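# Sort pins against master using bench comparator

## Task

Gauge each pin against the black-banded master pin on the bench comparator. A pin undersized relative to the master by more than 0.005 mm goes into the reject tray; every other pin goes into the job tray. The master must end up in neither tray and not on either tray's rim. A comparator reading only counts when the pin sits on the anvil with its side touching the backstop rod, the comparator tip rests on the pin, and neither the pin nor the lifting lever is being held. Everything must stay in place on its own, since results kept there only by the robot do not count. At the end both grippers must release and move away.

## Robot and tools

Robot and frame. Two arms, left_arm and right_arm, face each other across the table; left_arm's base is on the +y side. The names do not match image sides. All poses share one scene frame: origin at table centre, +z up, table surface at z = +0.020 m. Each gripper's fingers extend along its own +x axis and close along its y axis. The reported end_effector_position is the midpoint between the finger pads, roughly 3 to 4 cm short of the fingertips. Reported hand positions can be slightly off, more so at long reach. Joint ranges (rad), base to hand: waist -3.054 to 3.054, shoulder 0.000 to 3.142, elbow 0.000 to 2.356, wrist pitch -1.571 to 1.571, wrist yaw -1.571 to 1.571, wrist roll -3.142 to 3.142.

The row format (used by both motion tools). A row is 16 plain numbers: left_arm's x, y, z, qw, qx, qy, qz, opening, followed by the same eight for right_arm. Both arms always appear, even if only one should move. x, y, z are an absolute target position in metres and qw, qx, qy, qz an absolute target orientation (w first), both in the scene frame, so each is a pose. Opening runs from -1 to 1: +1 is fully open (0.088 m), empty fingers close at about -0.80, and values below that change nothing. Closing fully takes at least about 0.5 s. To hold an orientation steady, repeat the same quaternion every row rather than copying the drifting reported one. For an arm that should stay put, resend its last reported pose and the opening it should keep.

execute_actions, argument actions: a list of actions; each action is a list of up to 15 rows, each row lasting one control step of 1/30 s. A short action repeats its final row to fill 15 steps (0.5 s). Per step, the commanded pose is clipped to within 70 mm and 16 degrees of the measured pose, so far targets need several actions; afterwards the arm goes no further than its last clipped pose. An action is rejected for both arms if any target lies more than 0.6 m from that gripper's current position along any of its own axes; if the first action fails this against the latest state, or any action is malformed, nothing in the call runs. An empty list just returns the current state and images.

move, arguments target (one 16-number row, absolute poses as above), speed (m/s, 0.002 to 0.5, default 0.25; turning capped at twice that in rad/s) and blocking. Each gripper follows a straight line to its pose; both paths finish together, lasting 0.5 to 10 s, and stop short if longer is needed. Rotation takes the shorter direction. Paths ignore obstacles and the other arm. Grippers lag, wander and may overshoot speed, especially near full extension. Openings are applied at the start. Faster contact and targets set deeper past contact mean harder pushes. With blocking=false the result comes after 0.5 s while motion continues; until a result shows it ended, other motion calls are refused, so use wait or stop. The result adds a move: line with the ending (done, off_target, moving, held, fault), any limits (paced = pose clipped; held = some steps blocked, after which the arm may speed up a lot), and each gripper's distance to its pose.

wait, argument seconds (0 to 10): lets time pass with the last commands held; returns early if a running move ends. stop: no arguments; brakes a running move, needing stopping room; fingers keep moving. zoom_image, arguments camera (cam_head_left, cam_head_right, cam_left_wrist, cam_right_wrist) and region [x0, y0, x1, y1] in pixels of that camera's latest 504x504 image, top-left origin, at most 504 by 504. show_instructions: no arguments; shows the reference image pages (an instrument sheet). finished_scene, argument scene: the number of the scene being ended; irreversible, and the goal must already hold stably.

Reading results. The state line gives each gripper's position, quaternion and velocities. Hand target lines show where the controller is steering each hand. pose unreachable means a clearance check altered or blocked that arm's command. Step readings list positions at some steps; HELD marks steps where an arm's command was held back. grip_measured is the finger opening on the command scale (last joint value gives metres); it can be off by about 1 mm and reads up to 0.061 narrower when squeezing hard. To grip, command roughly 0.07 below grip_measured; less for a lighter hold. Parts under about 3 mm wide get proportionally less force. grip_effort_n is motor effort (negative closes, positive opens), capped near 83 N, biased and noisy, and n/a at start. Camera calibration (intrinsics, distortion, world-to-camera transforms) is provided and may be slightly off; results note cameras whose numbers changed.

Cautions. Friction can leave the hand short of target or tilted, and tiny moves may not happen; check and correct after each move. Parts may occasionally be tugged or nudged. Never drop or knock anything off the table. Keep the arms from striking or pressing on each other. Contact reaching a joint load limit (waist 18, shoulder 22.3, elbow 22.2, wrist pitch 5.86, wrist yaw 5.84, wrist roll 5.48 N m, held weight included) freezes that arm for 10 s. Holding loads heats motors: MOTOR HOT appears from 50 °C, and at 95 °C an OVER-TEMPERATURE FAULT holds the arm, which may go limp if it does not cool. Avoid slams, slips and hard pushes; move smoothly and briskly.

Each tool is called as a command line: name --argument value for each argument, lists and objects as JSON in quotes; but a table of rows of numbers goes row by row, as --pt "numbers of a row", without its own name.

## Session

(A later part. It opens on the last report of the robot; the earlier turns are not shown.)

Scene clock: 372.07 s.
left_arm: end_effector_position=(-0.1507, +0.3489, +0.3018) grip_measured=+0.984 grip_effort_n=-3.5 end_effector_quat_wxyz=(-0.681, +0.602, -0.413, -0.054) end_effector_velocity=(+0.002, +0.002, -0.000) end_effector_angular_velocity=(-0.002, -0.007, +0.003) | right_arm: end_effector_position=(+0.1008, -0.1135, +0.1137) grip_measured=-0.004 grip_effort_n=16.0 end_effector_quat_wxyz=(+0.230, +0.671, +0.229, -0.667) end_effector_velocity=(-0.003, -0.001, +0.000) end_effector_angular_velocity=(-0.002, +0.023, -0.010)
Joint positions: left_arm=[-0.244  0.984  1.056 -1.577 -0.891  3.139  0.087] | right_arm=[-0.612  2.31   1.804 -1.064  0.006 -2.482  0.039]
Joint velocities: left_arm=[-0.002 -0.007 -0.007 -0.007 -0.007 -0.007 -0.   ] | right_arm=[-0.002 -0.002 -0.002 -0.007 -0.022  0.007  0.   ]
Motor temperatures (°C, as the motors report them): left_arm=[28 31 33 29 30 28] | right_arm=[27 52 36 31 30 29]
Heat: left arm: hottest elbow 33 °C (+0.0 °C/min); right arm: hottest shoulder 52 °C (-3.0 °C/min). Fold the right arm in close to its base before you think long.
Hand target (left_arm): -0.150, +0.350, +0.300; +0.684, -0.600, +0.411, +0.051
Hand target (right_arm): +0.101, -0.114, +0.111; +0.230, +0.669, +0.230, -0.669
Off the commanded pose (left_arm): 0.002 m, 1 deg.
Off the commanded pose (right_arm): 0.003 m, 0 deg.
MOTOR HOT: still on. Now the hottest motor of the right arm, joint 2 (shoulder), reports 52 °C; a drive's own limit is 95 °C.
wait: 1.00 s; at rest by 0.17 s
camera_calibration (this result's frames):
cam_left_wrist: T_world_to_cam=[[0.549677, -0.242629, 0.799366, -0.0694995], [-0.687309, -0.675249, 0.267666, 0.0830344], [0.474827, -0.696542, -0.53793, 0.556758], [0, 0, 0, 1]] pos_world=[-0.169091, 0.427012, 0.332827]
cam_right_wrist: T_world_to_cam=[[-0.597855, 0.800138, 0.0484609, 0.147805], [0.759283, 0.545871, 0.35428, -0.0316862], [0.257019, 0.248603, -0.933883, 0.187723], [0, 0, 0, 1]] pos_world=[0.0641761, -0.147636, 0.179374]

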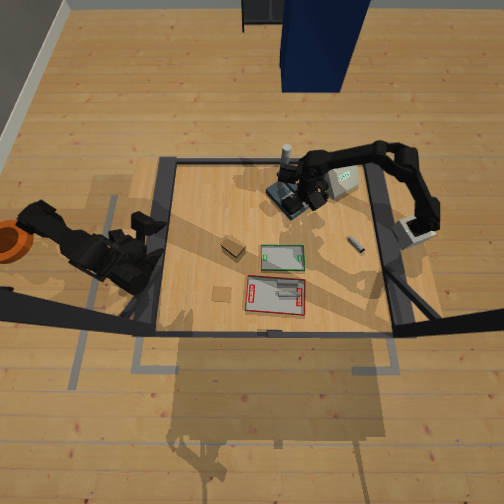

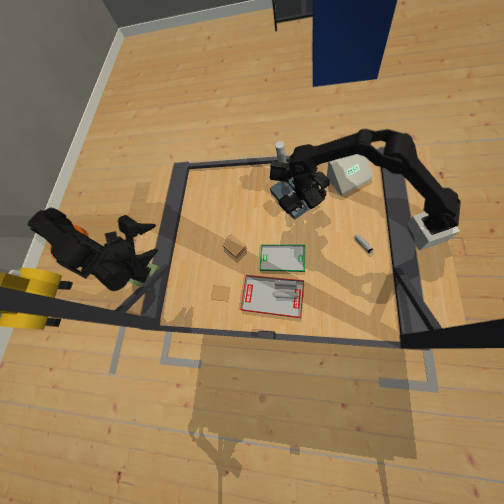

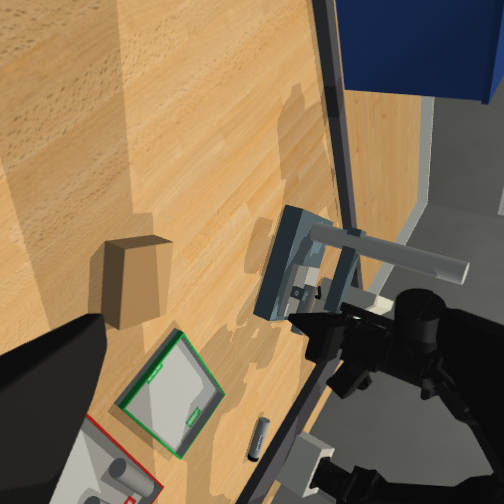

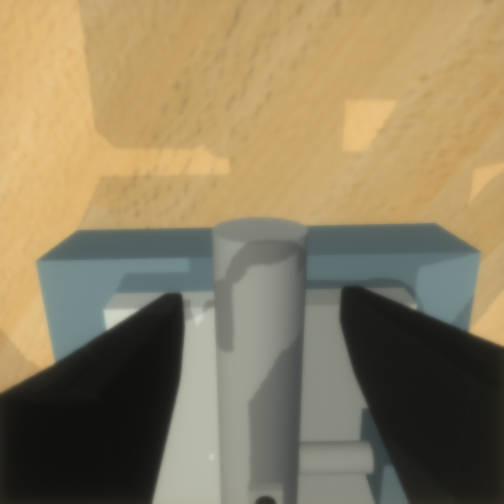

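move --target '[-0.15,0.35,0.3,0.684,-0.6,0.411,0.051,1,0.1008,-0.1144,0.15,-0.2302,-0.6686,-0.2302,0.6686,0.0]' --speed 0.05

move --target '[-0.15,0.35,0.3,0.684,-0.6,0.411,0.051,1,0.19,-0.25,0.2,-0.2302,-0.6686,-0.2302,0.6686,0.0]' --speed 0.15

Scene clock: 380.03 s.
left_arm: end_effector_position=(-0.1507, +0.3489, +0.3018) grip_measured=+0.984 grip_effort_n=-3.5 end_effector_quat_wxyz=(-0.681, +0.602, -0.413, -0.054) end_effector_velocity=(+0.002, +0.001, -0.001) end_effector_angular_velocity=(+0.006, -0.012, +0.008) | right_arm: end_effector_position=(+0.0994, -0.1173, +0.1418) grip_measured=-0.003 grip_effort_n=14.2 end_effector_quat_wxyz=(+0.236, +0.666, +0.223, -0.672) end_effector_velocity=(-0.003, -0.005, +0.001) end_effector_angular_velocity=(-0.019, +0.013, +0.010)
Joint positions: left_arm=[-0.244  0.984  1.056 -1.577 -0.891  3.139  0.087] | right_arm=[-0.612  2.286  1.878 -1.182  0.003 -2.483  0.039]
Joint velocities: left_arm=[ 0.002  0.002 -0.007 -0.007 -0.007 -0.007 -0.   ] | right_arm=[ 0.002 -0.002 -0.002 -0.022 -0.007 -0.007 -0.   ]
Motor temperatures (°C, as the motors report them): left_arm=[28 31 33 29 30 28] | right_arm=[27 53 36 31 30 29]
Heat: left arm: hottest elbow 33 °C (+0.0 °C/min); right arm: hottest shoulder 53 °C (-3.0 °C/min). Fold the right arm in close to its base before you think long.
Hand target (left_arm): -0.150, +0.350, +0.300; +0.684, -0.600, +0.411, +0.051
Hand target (right_arm): +0.101, -0.115, +0.150; +0.230, +0.669, +0.230, -0.669
Off the commanded pose (left_arm): 0.002 m, 1 deg.
Off the commanded pose (right_arm): 0.009 m, 1 deg.
MOTOR HOT: still on. Now the hottest motor of the right arm, joint 2 (shoulder), reports 53 °C; a drive's own limit is 95 °C.
move: off_target (right_arm)
camera_calibration (this result's frames):
cam_left_wrist: T_world_to_cam=[[0.549677, -0.242629, 0.799366, -0.0694995], [-0.687309, -0.675249, 0.267666, 0.0830344], [0.474827, -0.696542, -0.53793, 0.556758], [0, 0, 0, 1]] pos_world=[-0.169091, 0.427012, 0.332827]
cam_right_wrist: T_world_to_cam=[[-0.598108, 0.800554, 0.0371374, 0.150305], [0.761603, 0.553361, 0.337271, -0.0354836], [0.249453, 0.230008, -0.940675, 0.214766], [0, 0, 0, 1]] pos_world=[0.0633489, -0.15009, 0.20841]

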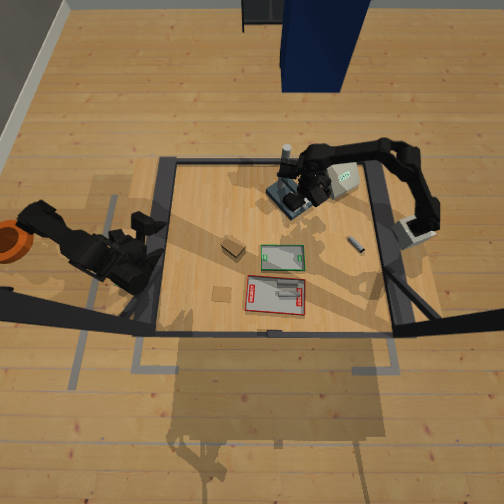

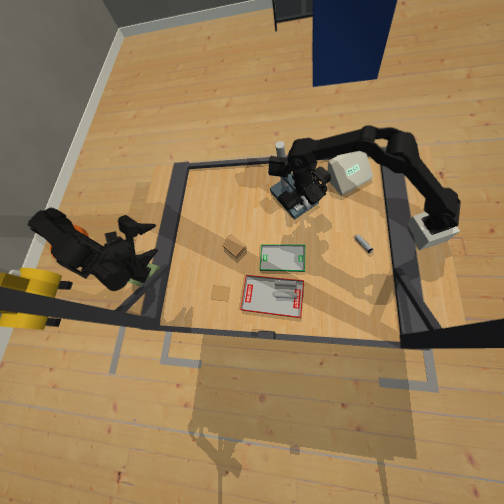

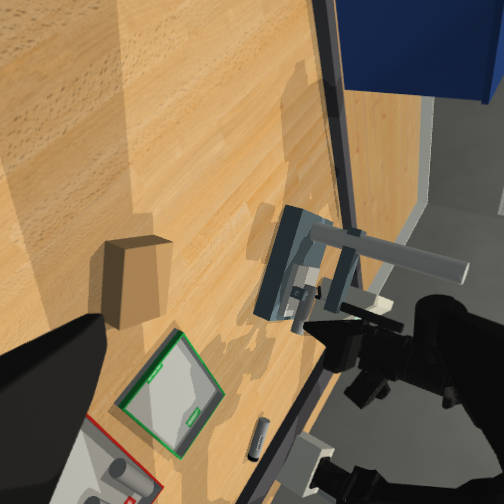

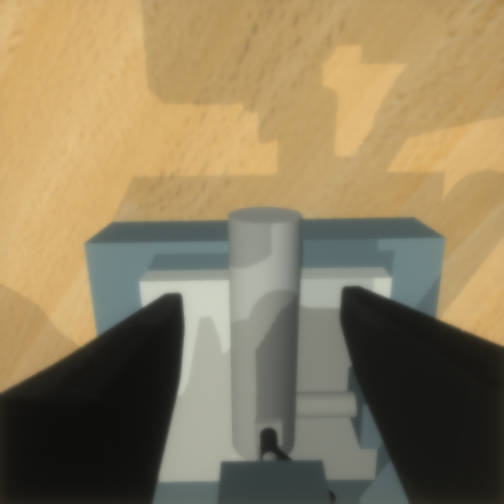

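Scene clock: 381.67 s.
left_arm: end_effector_position=(-0.1507, +0.3489, +0.3018) grip_measured=+0.984 grip_effort_n=-3.5 end_effector_quat_wxyz=(-0.681, +0.602, -0.413, -0.054) end_effector_velocity=(+0.001, +0.001, -0.001) end_effector_angular_velocity=(+0.012, -0.016, -0.007) | right_arm: end_effector_position=(+0.1911, -0.2472, +0.1968) grip_measured=-0.003 grip_effort_n=14.7 end_effector_quat_wxyz=(+0.231, +0.670, +0.228, -0.668) end_effector_velocity=(+0.002, -0.007, +0.001) end_effector_angular_velocity=(-0.010, -0.002, -0.005)
Joint positions: left_arm=[-0.244  0.984  1.056 -1.577 -0.891  3.139  0.087] | right_arm=[-0.958  1.904  1.515 -1.182  0.004 -2.829  0.039]
Joint velocities: left_arm=[-0.002 -0.002 -0.007 -0.007 -0.007  0.007  0.   ] | right_arm=[-0.012 -0.012 -0.012 -0.007  0.007 -0.007  0.   ]
Motor temperatures (°C, as the motors report them): left_arm=[28 31 33 29 30 28] | right_arm=[27 54 36 31 30 29]
Heat: left arm: hottest elbow 33 °C (+0.0 °C/min); right arm: hottest shoulder 54 °C (-2.0 °C/min). Fold the right arm in close to its base before you think long.
Hand target (left_arm): -0.150, +0.350, +0.300; +0.684, -0.600, +0.411, +0.051
Hand target (right_arm): +0.191, -0.250, +0.199; +0.231, +0.670, +0.229, -0.667
Off the commanded pose (left_arm): 0.002 m, 1 deg.
Off the commanded pose (right_arm): 0.004 m, 0 deg.
MOTOR HOT: still on. Now the hottest motor of the right arm, joint 2 (shoulder), reports 54 °C; a drive's own limit is 95 °C.
move: done
camera_calibration (this result's frames):
cam_left_wrist: T_world_to_cam=[[0.549677, -0.242629, 0.799366, -0.0694995], [-0.687309, -0.675249, 0.267666, 0.0830344], [0.474827, -0.696542, -0.53793, 0.556758], [0, 0, 0, 1]] pos_world=[-0.169091, 0.427012, 0.332827]
cam_right_wrist: T_world_to_cam=[[-0.598046, 0.800051, 0.0475287, 0.304892], [0.759895, 0.547181, 0.350932, -0.0558749], [0.254757, 0.24599, -0.935194, 0.2754], [0, 0, 0, 1]] pos_world=[0.154639, -0.281102, 0.262669]

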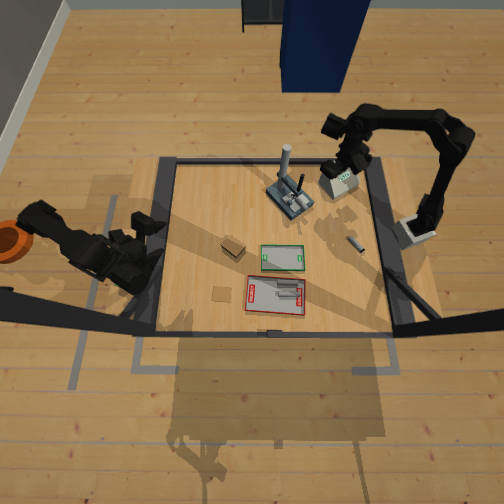

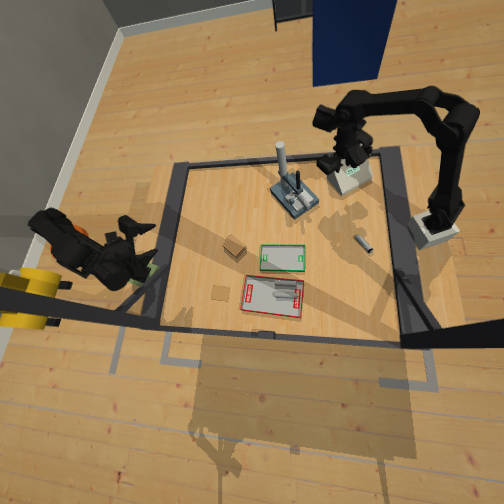

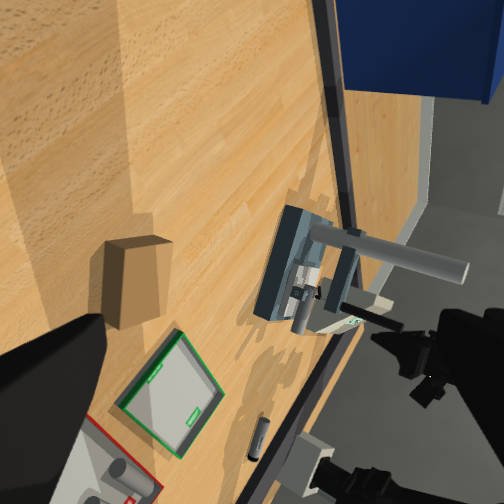

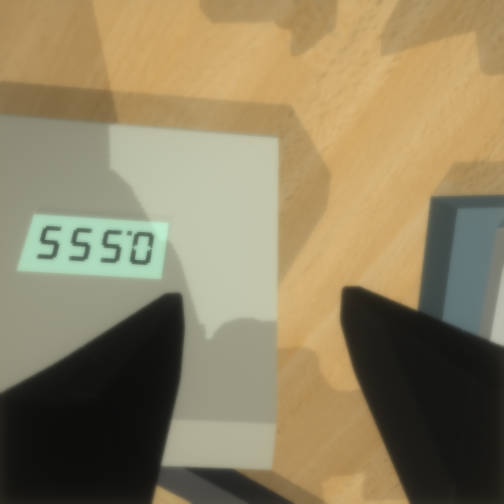

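move --target '[-0.15,0.35,0.3,0.684,-0.6,0.411,0.051,1,0.1015,-0.115,0.15,-0.2302,-0.6686,-0.2302,0.6686,0.0]' --speed 0.15

move --target '[-0.15,0.35,0.3,0.684,-0.6,0.411,0.051,1,0.1015,-0.115,0.108,-0.2302,-0.6686,-0.2302,0.6686,0.0]' --speed 0.03

move --target '[-0.15,0.35,0.3,0.684,-0.6,0.411,0.051,1,0.1015,-0.115,0.111,-0.2302,-0.6686,-0.2302,0.6686,-0.6]' --speed 0.02

move --target '[-0.15,0.35,0.3,0.684,-0.6,0.411,0.051,1,0.114,-0.14,0.116,-0.2302,-0.6686,-0.2302,0.6686,-0.6]' --speed 0.03

move --target '[-0.15,0.35,0.3,0.684,-0.6,0.411,0.051,1,0.049,-0.19,0.15,-0.2302,-0.6686,-0.2302,0.6686,-0.6]' --speed 0.1

move --target '[-0.15,0.35,0.3,0.684,-0.6,0.411,0.051,1,-0.285,-0.10,0.13,-0.5,-0.5,-0.5,0.5,-0.6]' --speed 0.2

move --target '[-0.15,0.35,0.3,0.684,-0.6,0.411,0.051,1,-0.285,-0.075,0.10,-0.5,-0.5,-0.5,0.5,-0.6]' --speed 0.05

Scene clock: 392.43 s.
left_arm: end_effector_position=(-0.1507, +0.3489, +0.3018) grip_measured=+0.984 grip_effort_n=-3.5 end_effector_quat_wxyz=(-0.681, +0.602, -0.413, -0.054) end_effector_velocity=(+0.002, +0.000, +0.003) end_effector_angular_velocity=(-0.004, -0.023, -0.006) | right_arm: end_effector_position=(+0.1019, -0.1163, +0.1559) grip_measured=-0.003 grip_effort_n=14.2 end_effector_quat_wxyz=(+0.227, +0.670, +0.234, -0.667) end_effector_velocity=(-0.001, -0.003, -0.003) end_effector_angular_velocity=(-0.024, +0.014, -0.010)
Joint positions: left_arm=[-0.244  0.984  1.056 -1.577 -0.891  3.139  0.087] | right_arm=[-0.618  2.255  1.882 -1.187 -0.003 -2.493  0.039]
Joint velocities: left_arm=[-0.002 -0.002  0.002 -0.007 -0.022  0.007 -0.   ] | right_arm=[-0.002  0.012  0.007 -0.022 -0.007  0.007  0.   ]
Motor temperatures (°C, as the motors report them): left_arm=[28 31 33 29 30 28] | right_arm=[27 53 36 30 30 29]
Heat: left arm: hottest elbow 33 °C (+0.0 °C/min); right arm: hottest shoulder 53 °C (-2.0 °C/min). Fold the right arm in close to its base before you think long.
Hand target (left_arm): -0.150, +0.350, +0.300; +0.684, -0.600, +0.411, +0.051
Hand target (right_arm): +0.101, -0.115, +0.151; +0.229, +0.667, +0.231, -0.670
Off the commanded pose (left_arm): 0.002 m, 1 deg.
Off the commanded pose (right_arm): 0.006 m, 1 deg.
MOTOR HOT: still on. Now the hottest motor of the right arm, joint 2 (shoulder), reports 53 °C; a drive's own limit is 95 °C.
move: done
camera_calibration (this result's frames):
cam_left_wrist: T_world_to_cam=[[0.549677, -0.242629, 0.799366, -0.0694995], [-0.687309, -0.675249, 0.267666, 0.0830344], [0.474827, -0.696542, -0.53793, 0.556758], [0, 0, 0, 1]] pos_world=[-0.169091, 0.427012, 0.332827]
cam_right_wrist: T_world_to_cam=[[-0.600323, 0.797454, 0.0606552, 0.146662], [0.759432, 0.544633, 0.355863, -0.0463754], [0.25075, 0.259696, -0.932568, 0.229241], [0, 0, 0, 1]] pos_world=[0.0657813, -0.151231, 0.22139]

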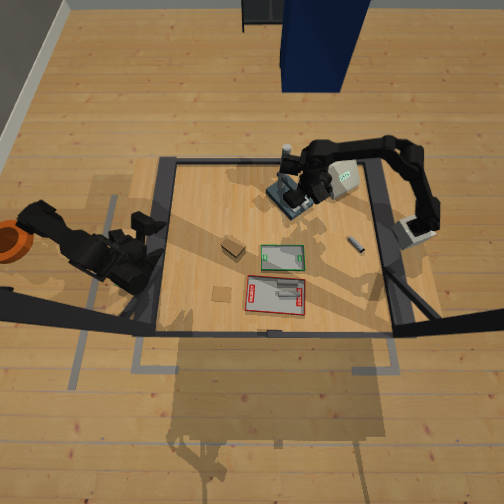

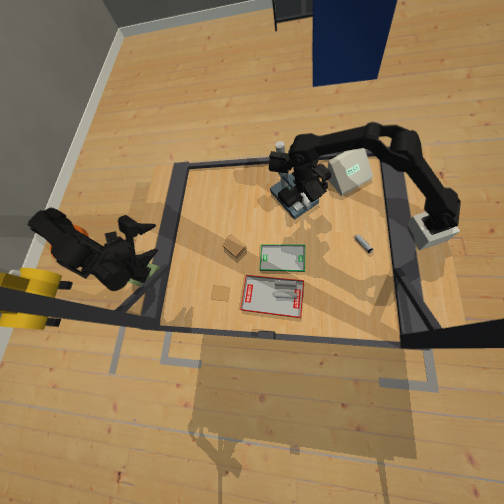

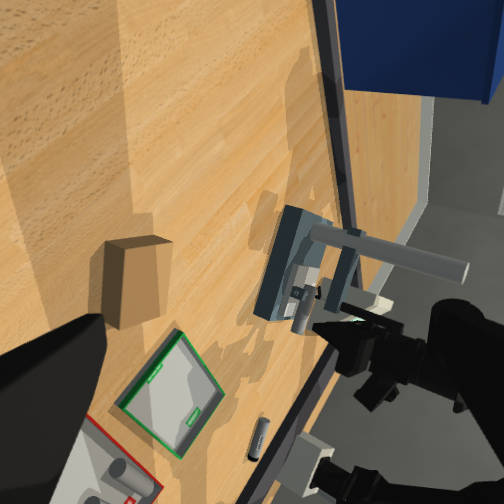

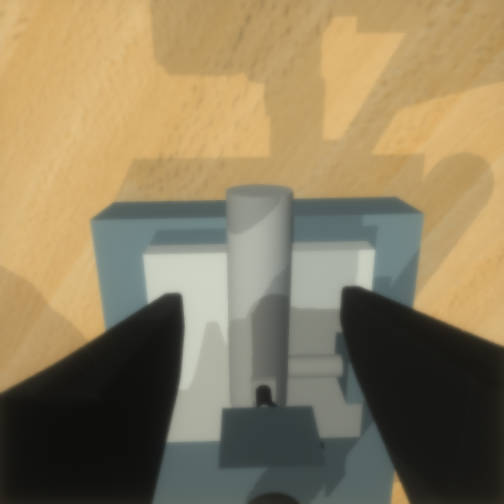

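Scene clock: 394.27 s.
left_arm: end_effector_position=(-0.1507, +0.3489, +0.3018) grip_measured=+0.984 grip_effort_n=-3.5 end_effector_quat_wxyz=(-0.681, +0.602, -0.413, -0.054) end_effector_velocity=(+0.001, +0.001, +0.000) end_effector_angular_velocity=(-0.002, -0.007, +0.003) | right_arm: end_effector_position=(+0.1013, -0.1107, +0.1230) grip_measured=-0.003 grip_effort_n=14.2 end_effector_quat_wxyz=(+0.222, +0.674, +0.241, -0.662) end_effector_velocity=(-0.000, -0.001, -0.003) end_effector_angular_velocity=(-0.004, -0.007, +0.010)
Joint positions: left_arm=[-0.244  0.984  1.056 -1.577 -0.891  3.139  0.087] | right_arm=[-0.613  2.285  1.8   -1.055 -0.002 -2.49   0.039]
Joint velocities: left_arm=[-0.002 -0.002 -0.002 -0.007 -0.007 -0.007 -0.   ] | right_arm=[ 0.002  0.002 -0.007  0.007  0.007 -0.007 -0.   ]
Motor temperatures (°C, as the motors report them): left_arm=[28 31 33 29 30 28] | right_arm=[27 53 36 30 30 29]
Heat: left arm: hottest elbow 33 °C (+0.0 °C/min); right arm: hottest shoulder 53 °C (-2.0 °C/min). Fold the right arm in close to its base before you think long.
Hand target (left_arm): -0.150, +0.350, +0.300; +0.684, -0.600, +0.411, +0.051
Hand target (right_arm): +0.102, -0.115, +0.108; +0.230, +0.669, +0.230, -0.669
Off the commanded pose (left_arm): 0.002 m, 1 deg.
Off the commanded pose (right_arm): 0.016 m, 2 deg.
MOTOR HOT: still on. Now the hottest motor of the right arm, joint 2 (shoulder), reports 53 °C; a drive's own limit is 95 °C.
move: off_target (right_arm)
camera_calibration (this result's frames):
cam_left_wrist: T_world_to_cam=[[0.549677, -0.242629, 0.799366, -0.0694995], [-0.687309, -0.675249, 0.267666, 0.0830344], [0.474827, -0.696542, -0.53793, 0.556758], [0, 0, 0, 1]] pos_world=[-0.169091, 0.427012, 0.332827]
cam_right_wrist: T_world_to_cam=[[-0.602839, 0.79458, 0.0723067, 0.142316], [0.755761, 0.539629, 0.370979, -0.0392934], [0.255753, 0.278287, -0.925822, 0.198016], [0, 0, 0, 1]] pos_world=[0.0648465, -0.146983, 0.187615]

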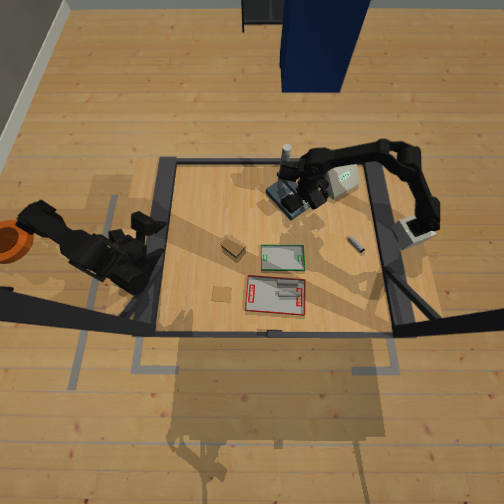

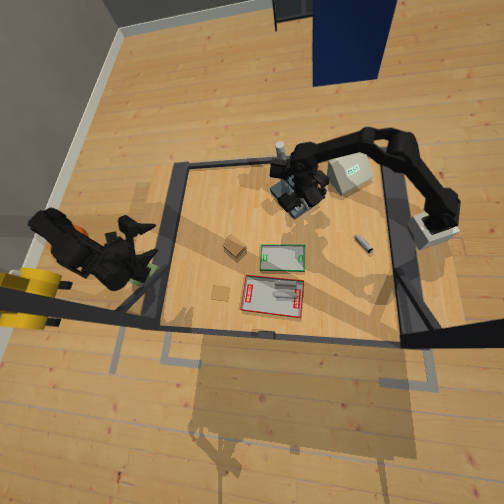

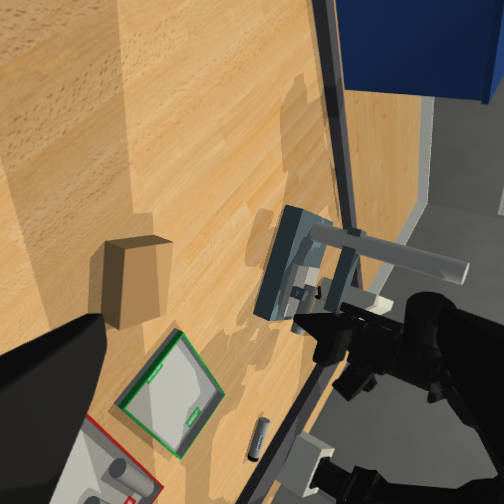

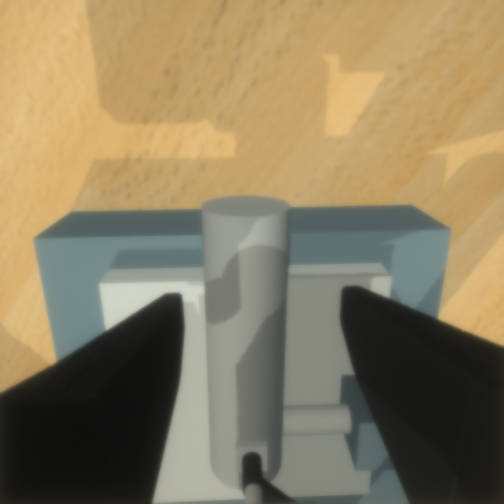

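Scene clock: 395.27 s.
left_arm: end_effector_position=(-0.1507, +0.3489, +0.3018) grip_measured=+0.984 grip_effort_n=-3.5 end_effector_quat_wxyz=(-0.681, +0.602, -0.413, -0.054) end_effector_velocity=(+0.002, +0.005, -0.002) end_effector_angular_velocity=(+0.018, -0.002, +0.002) | right_arm: end_effector_position=(+0.1022, -0.1120, +0.1230) grip_measured=-0.456 grip_effort_n=-83.5 end_effector_quat_wxyz=(+0.224, +0.674, +0.238, -0.662) end_effector_velocity=(-0.001, -0.005, +0.000) end_effector_angular_velocity=(-0.020, +0.012, +0.020)
Joint positions: left_arm=[-0.244  0.984  1.056 -1.577 -0.891  3.139  0.087] | right_arm=[-0.615  2.285  1.8   -1.06   0.003 -2.489  0.017]
Joint velocities: left_arm=[-0.002 -0.007 -0.007 -0.022  0.007 -0.007 -0.   ] | right_arm=[-0.002 -0.002 -0.002 -0.022 -0.007 -0.022 -0.   ]
Motor temperatures (°C, as the motors report them): left_arm=[28 31 33 29 30 28] | right_arm=[27 53 36 30 30 29]
Heat: left arm: hottest elbow 33 °C (+0.0 °C/min); right arm: hottest shoulder 53 °C (-1.0 °C/min). Fold the right arm in close to its base before you think long.
Hand target (left_arm): -0.150, +0.350, +0.300; +0.684, -0.600, +0.411, +0.051
Hand target (right_arm): +0.102, -0.115, +0.111; +0.230, +0.669, +0.230, -0.669
Off the commanded pose (left_arm): 0.002 m, 1 deg.
Off the commanded pose (right_arm): 0.012 m, 2 deg.
MOTOR HOT: still on. Now the hottest motor of the right arm, joint 2 (shoulder), reports 53 °C; a drive's own limit is 95 °C.
move: off_target (right_arm)
camera_calibration (this result's frames):
cam_left_wrist: T_world_to_cam=[[0.549677, -0.242629, 0.799366, -0.0694995], [-0.687309, -0.675249, 0.267666, 0.0830344], [0.474827, -0.696542, -0.53793, 0.556758], [0, 0, 0, 1]] pos_world=[-0.169091, 0.427012, 0.332827]
cam_right_wrist: T_world_to_cam=[[-0.600845, 0.796686, 0.0653923, 0.144851], [0.755974, 0.539739, 0.370385, -0.0391974], [0.259786, 0.271979, -0.926574, 0.197099], [0, 0, 0, 1]] pos_world=[0.0654615, -0.147851, 0.187673]

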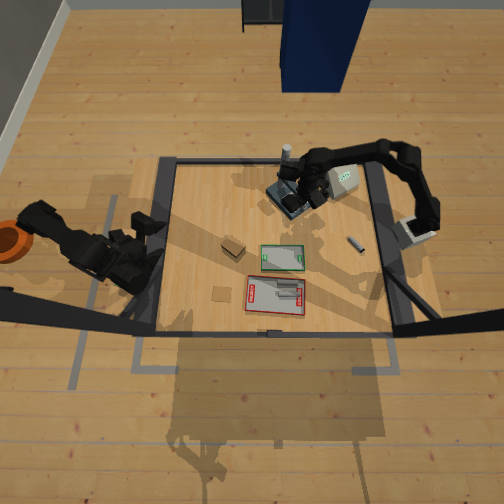

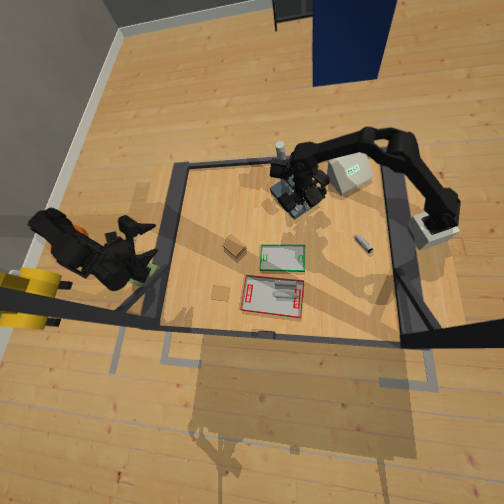

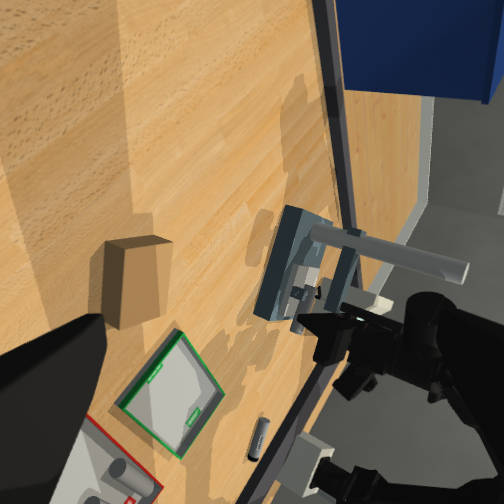

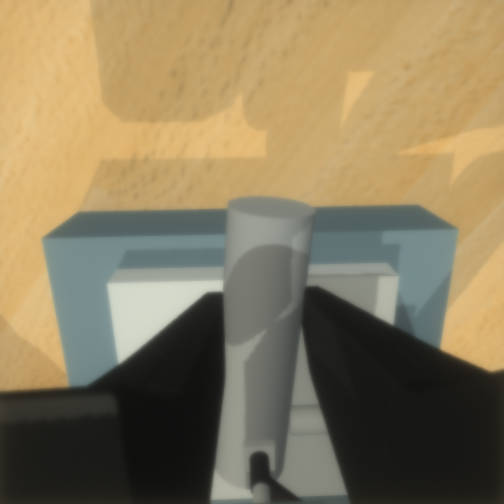

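Scene clock: 396.60 s.
left_arm: end_effector_position=(-0.1507, +0.3489, +0.3018) grip_measured=+0.984 grip_effort_n=-3.5 end_effector_quat_wxyz=(-0.681, +0.602, -0.413, -0.054) end_effector_velocity=(+0.001, +0.001, +0.000) end_effector_angular_velocity=(-0.002, -0.007, +0.003) | right_arm: end_effector_position=(+0.1123, -0.1318, +0.1216) grip_measured=-0.456 grip_effort_n=-83.5 end_effector_quat_wxyz=(+0.223, +0.672, +0.239, -0.664) end_effector_velocity=(-0.001, -0.004, -0.000) end_effector_angular_velocity=(-0.010, +0.010, +0.005)
Joint positions: left_arm=[-0.244  0.984  1.056 -1.577 -0.891  3.139  0.087] | right_arm=[-0.651  2.222  1.688 -1.011 -0.003 -2.528  0.017]
Joint velocities: left_arm=[-0.002 -0.002 -0.002 -0.007 -0.007 -0.007 -0.   ] | right_arm=[-0.002 -0.007 -0.012 -0.007 -0.007 -0.007 -0.   ]
Motor temperatures (°C, as the motors report them): left_arm=[28 31 33 29 30 28] | right_arm=[27 53 36 30 30 29]
Heat: left arm: hottest elbow 33 °C (+0.0 °C/min); right arm: hottest shoulder 53 °C (-1.0 °C/min). Fold the right arm in close to its base before you think long.
Hand target (left_arm): -0.150, +0.350, +0.300; +0.684, -0.600, +0.411, +0.051
Hand target (right_arm): +0.114, -0.140, +0.116; +0.230, +0.669, +0.230, -0.669
Off the commanded pose (left_arm): 0.002 m, 1 deg.
Off the commanded pose (right_arm): 0.010 m, 1 deg.
MOTOR HOT: still on. Now the hottest motor of the right arm, joint 2 (shoulder), reports 53 °C; a drive's own limit is 95 °C.
move: off_target (right_arm)
camera_calibration (this result's frames):
cam_left_wrist: T_world_to_cam=[[0.549677, -0.242629, 0.799366, -0.0694995], [-0.687309, -0.675249, 0.267666, 0.0830344], [0.474827, -0.696542, -0.53793, 0.556758], [0, 0, 0, 1]] pos_world=[-0.169091, 0.427012, 0.332827]
cam_right_wrist: T_world_to_cam=[[-0.602427, 0.795142, 0.0695064, 0.166167], [0.756637, 0.541181, 0.36691, -0.0350976], [0.25413, 0.273628, -0.927656, 0.199618], [0, 0, 0, 1]] pos_world=[0.075931, -0.167753, 0.186504]

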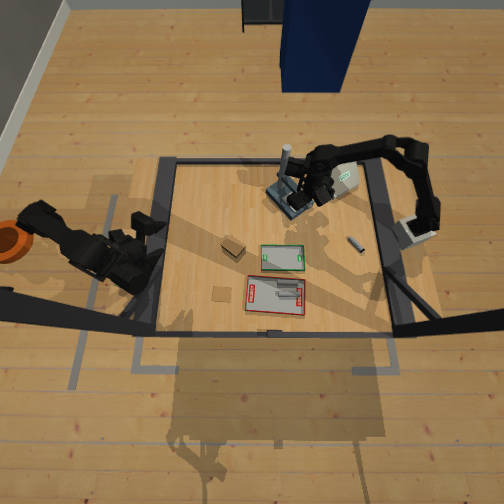

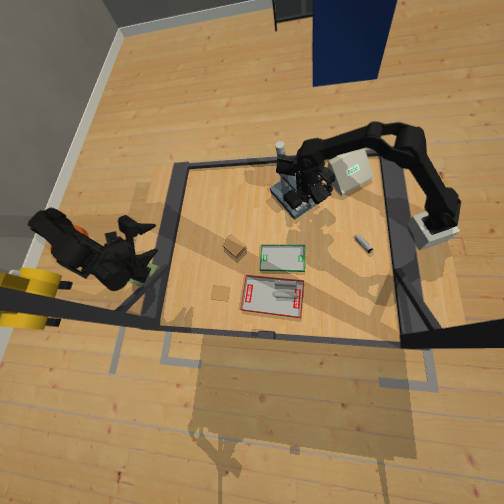

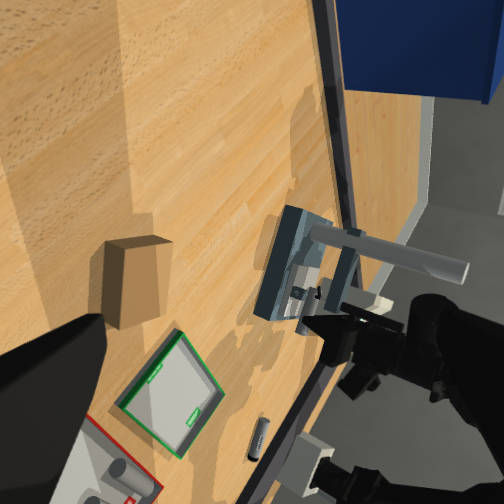

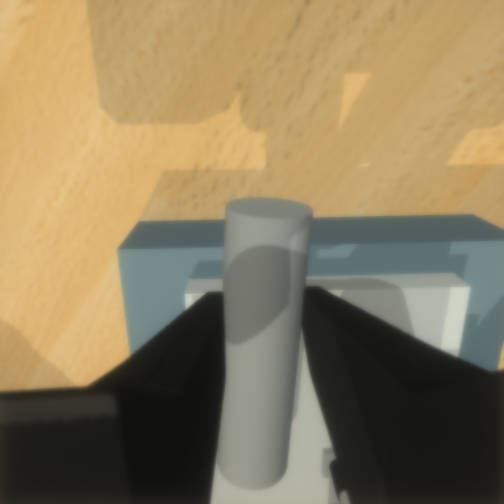

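Scene clock: 398.00 s.
left_arm: end_effector_position=(-0.1507, +0.3489, +0.3018) grip_measured=+0.984 grip_effort_n=-3.5 end_effector_quat_wxyz=(-0.681, +0.602, -0.413, -0.054) end_effector_velocity=(-0.001, +0.001, -0.002) end_effector_angular_velocity=(-0.000, +0.010, +0.011) | right_arm: end_effector_position=(+0.0502, -0.1895, +0.1432) grip_measured=-0.456 grip_effort_n=-83.5 end_effector_quat_wxyz=(+0.235, +0.666, +0.226, -0.671) end_effector_velocity=(-0.003, -0.006, -0.002) end_effector_angular_velocity=(-0.016, +0.010, -0.005)
Joint positions: left_arm=[-0.244  0.984  1.056 -1.577 -0.891  3.139  0.087] | right_arm=[-0.53   1.968  1.385 -1.002 -0.001 -2.403  0.017]
Joint velocities: left_arm=[-0.002  0.002 -0.002 -0.007  0.007 -0.022 -0.   ] | right_arm=[ 0.002 -0.007 -0.017 -0.007 -0.007  0.007 -0.   ]
Motor temperatures (°C, as the motors report them): left_arm=[28 31 33 29 30 28] | right_arm=[27 53 36 30 30 29]
Heat: left arm: hottest elbow 33 °C (+0.0 °C/min); right arm: hottest shoulder 53 °C (-1.0 °C/min). Fold the right arm in close to its base before you think long.
Hand target (left_arm): -0.150, +0.350, +0.300; +0.684, -0.600, +0.411, +0.051
Hand target (right_arm): +0.049, -0.190, +0.149; +0.230, +0.668, +0.230, -0.669
Off the commanded pose (left_arm): 0.002 m, 1 deg.
Off the commanded pose (right_arm): 0.007 m, 1 deg.
MOTOR HOT: still on. Now the hottest motor of the right arm, joint 2 (shoulder), reports 53 °C; a drive's own limit is 95 °C.
move: done
camera_calibration (this result's frames):
cam_left_wrist: T_world_to_cam=[[0.549677, -0.242629, 0.799366, -0.0694995], [-0.687309, -0.675249, 0.267666, 0.0830344], [0.474827, -0.696542, -0.53793, 0.556758], [0, 0, 0, 1]] pos_world=[-0.169091, 0.427012, 0.332827]
cam_right_wrist: T_world_to_cam=[[-0.599825, 0.798985, 0.0428142, 0.177614], [0.760926, 0.553073, 0.339267, 0.0412231], [0.24739, 0.236079, -0.939715, 0.246193], [0, 0, 0, 1]] pos_world=[0.0142637, -0.222831, 0.209762]

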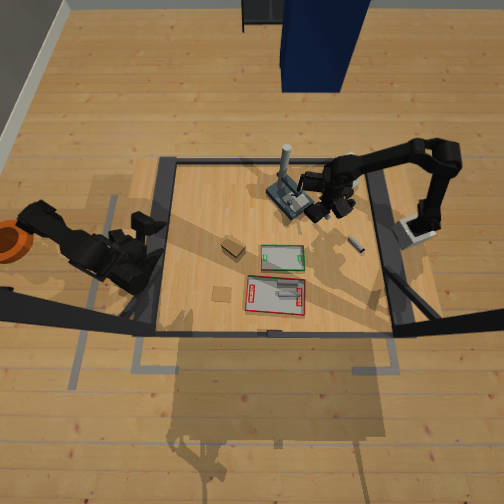

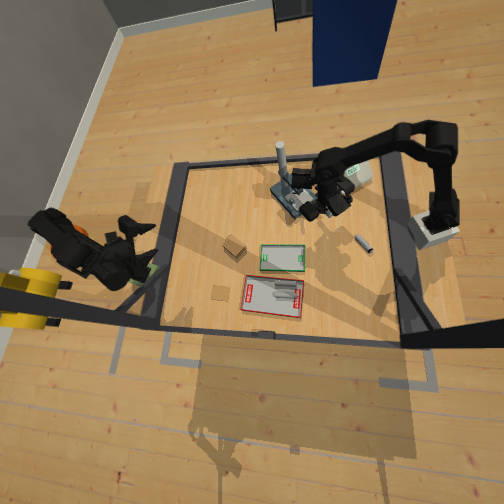

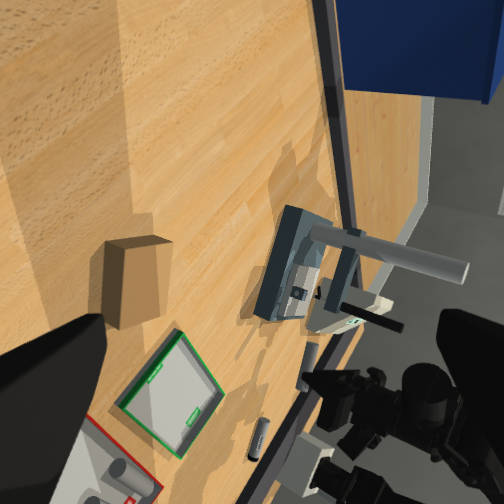

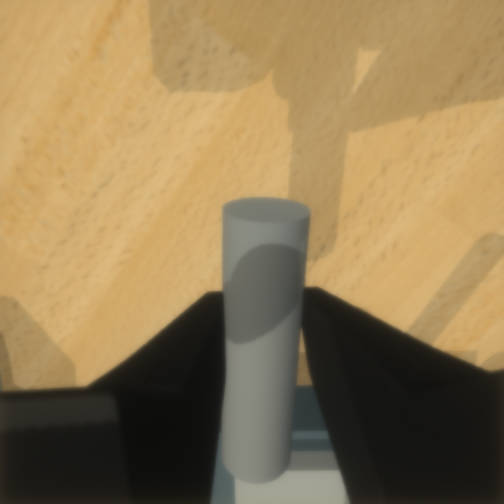

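Scene clock: 400.80 s.
left_arm: end_effector_position=(-0.1507, +0.3489, +0.3018) grip_measured=+0.984 grip_effort_n=-3.5 end_effector_quat_wxyz=(-0.681, +0.602, -0.413, -0.054) end_effector_velocity=(-0.001, -0.002, +0.000) end_effector_angular_velocity=(-0.011, -0.002, -0.002) | right_arm: end_effector_position=(-0.2842, -0.1055, +0.1327) grip_measured=-0.455 grip_effort_n=-83.5 end_effector_quat_wxyz=(+0.465, +0.505, +0.532, -0.496) end_effector_velocity=(+0.001, +0.003, -0.001) end_effector_angular_velocity=(+0.011, -0.003, +0.004)
Joint positions: left_arm=[-0.244  0.984  1.056 -1.577 -0.891  3.139  0.087] | right_arm=[ 0.199  2.571  2.349 -1.254 -0.01  -2.577  0.017]
Joint velocities: left_arm=[-0.007  0.002 -0.002  0.007 -0.007 -0.007 -0.   ] | right_arm=[-0.002  0.007  0.007  0.007  0.007 -0.007 -0.   ]
Motor temperatures (°C, as the motors report them): left_arm=[28 31 33 29 30 28] | right_arm=[27 53 36 30 30 29]
Heat: left arm: hottest elbow 33 °C (+0.0 °C/min); right arm: hottest shoulder 53 °C (-1.0 °C/min). Fold the right arm in close to its base before you think long.
Hand target (left_arm): -0.150, +0.350, +0.300; +0.684, -0.600, +0.411, +0.051
Hand target (right_arm): -0.286, -0.103, +0.131; +0.463, +0.504, +0.536, -0.495
Off the commanded pose (left_arm): 0.002 m, 1 deg.
Off the commanded pose (right_arm): 0.006 m, 5 deg.
MOTOR HOT: still on. Now the hottest motor of the right arm, joint 2 (shoulder), reports 53 °C; a drive's own limit is 95 °C.
joint sent to its limit (right arm) — the command would take joint 3 (elbow) past its upper limit, so that joint was sent only as far as its limit.
move: off_target (right_arm)
camera_calibration (this result's frames):
cam_left_wrist: T_world_to_cam=[[0.549677, -0.242629, 0.799366, -0.0694995], [-0.687309, -0.675249, 0.267666, 0.0830344], [0.474827, -0.696542, -0.53793, 0.556758], [0, 0, 0, 1]] pos_world=[-0.169091, 0.427012, 0.332827]
cam_right_wrist: T_world_to_cam=[[-0.99355, 0.0181817, 0.111925, -0.293105], [0.0634869, 0.907043, 0.416225, 0.0816241], [-0.0939528, 0.420646, -0.902347, 0.216684], [0, 0, 0, 1]] pos_world=[-0.276038, -0.159855, 0.194355]

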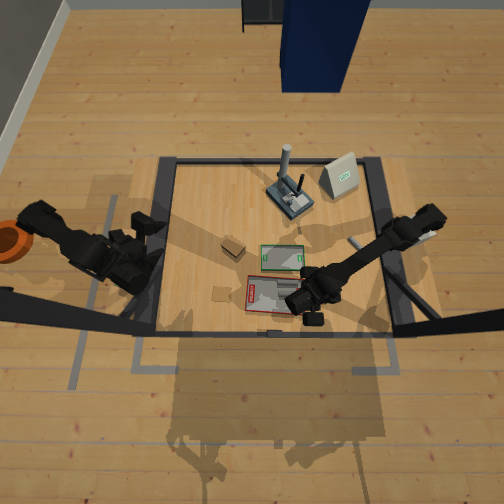

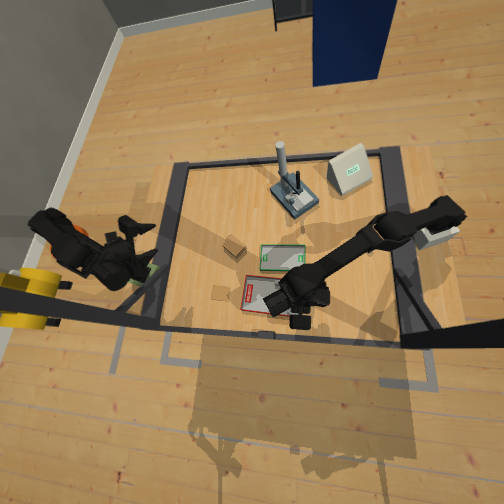

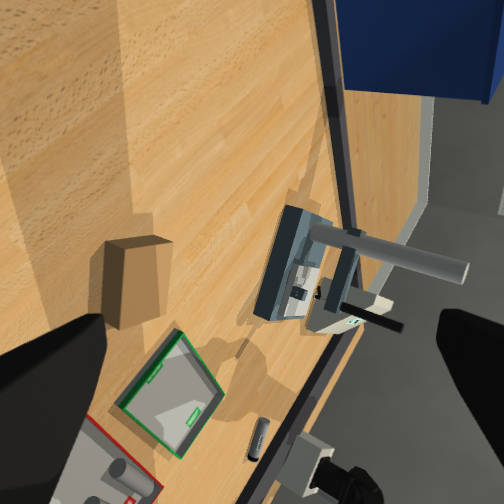

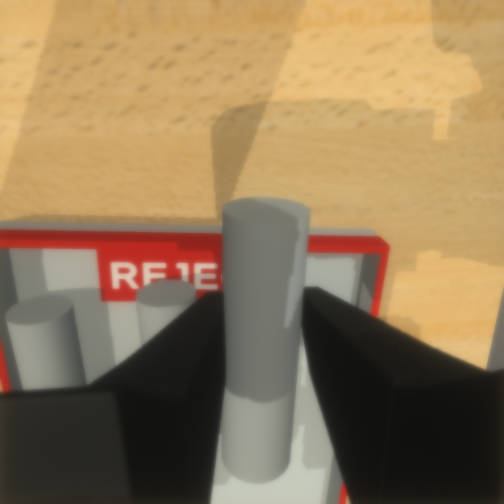

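Scene clock: 402.13 s.
left_arm: end_effector_position=(-0.1507, +0.3489, +0.3018) grip_measured=+0.984 grip_effort_n=-3.5 end_effector_quat_wxyz=(-0.681, +0.602, -0.413, -0.054) end_effector_velocity=(+0.002, +0.001, +0.002) end_effector_angular_velocity=(-0.019, -0.013, +0.013) | right_arm: end_effector_position=(-0.2872, -0.0749, +0.1117) grip_measured=-0.597 grip_effort_n=-19.3 end_effector_quat_wxyz=(+0.433, +0.513, +0.562, -0.483) end_effector_velocity=(+0.003, -0.000, +0.000) end_effector_angular_velocity=(-0.000, -0.013, +0.018)
Joint positions: left_arm=[-0.244  0.984  1.056 -1.577 -0.891  3.139  0.087] | right_arm=[ 0.175  2.63   2.366 -1.121 -0.004 -2.604  0.01 ]
Joint velocities: left_arm=[-0.002 -0.002 -0.002 -0.007 -0.022 -0.022 -0.   ] | right_arm=[-0.002 -0.002 -0.002 -0.007  0.007 -0.022  0.   ]
Motor temperatures (°C, as the motors report them): left_arm=[28 31 33 29 30 28] | right_arm=[27 54 36 30 30 29]
Heat: left arm: hottest elbow 33 °C (+0.0 °C/min); right arm: hottest shoulder 54 °C (+0.0 °C/min). Fold the right arm in close to its base before you think long.
Hand target (left_arm): -0.150, +0.350, +0.300; +0.684, -0.600, +0.411, +0.051
Hand target (right_arm): -0.285, -0.075, +0.100; +0.441, +0.513, +0.555, -0.484
Off the commanded pose (left_arm): 0.002 m, 1 deg.
Off the commanded pose (right_arm): 0.012 m, 11 deg.
MOTOR HOT: still on. Now the hottest motor of the right arm, joint 2 (shoulder), reports 54 °C; a drive's own limit is 95 °C.
joint sent to its limit (right arm) — the command would take joint 3 (elbow) past its upper limit, so that joint was sent only as far as its limit.
move: off_target (right_arm)
camera_calibration (this result's frames):
cam_left_wrist: T_world_to_cam=[[0.549677, -0.242629, 0.799366, -0.0694995], [-0.687309, -0.675249, 0.267666, 0.0830344], [0.474827, -0.696542, -0.53793, 0.556758], [0, 0, 0, 1]] pos_world=[-0.169091, 0.427012, 0.332827]
cam_right_wrist: T_world_to_cam=[[-0.988355, 0.00486222, 0.152085, -0.298266], [0.0792316, 0.869747, 0.487095, 0.0566677], [-0.129907, 0.493473, -0.860005, 0.175], [0, 0, 0, 1]] pos_world=[-0.276549, -0.134194, 0.16826]

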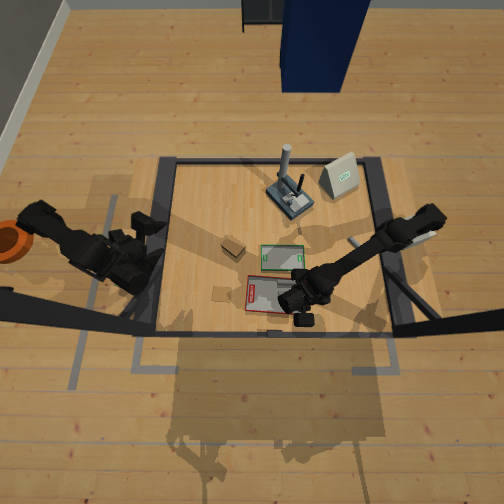

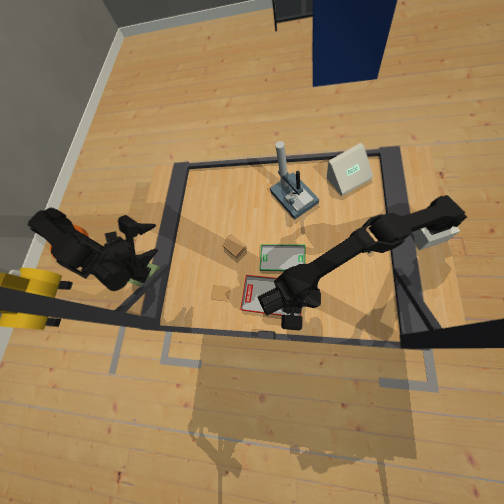

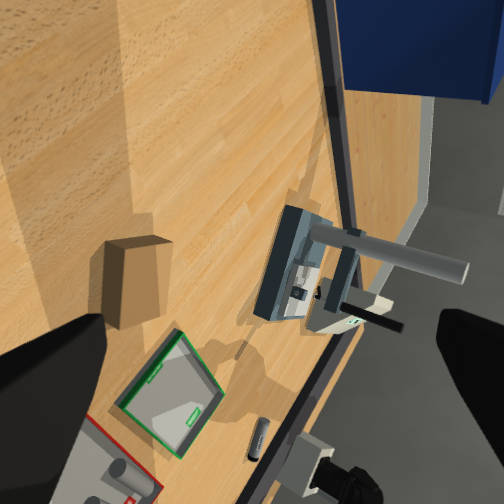

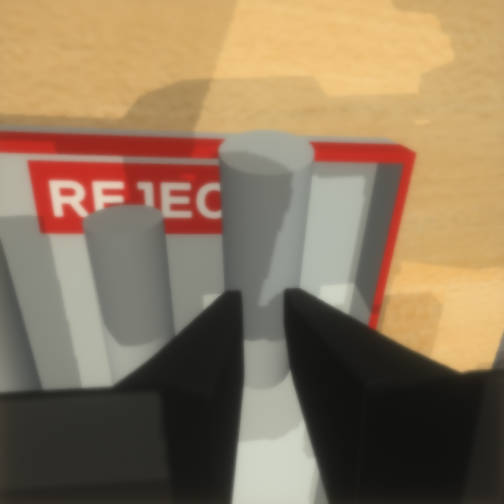

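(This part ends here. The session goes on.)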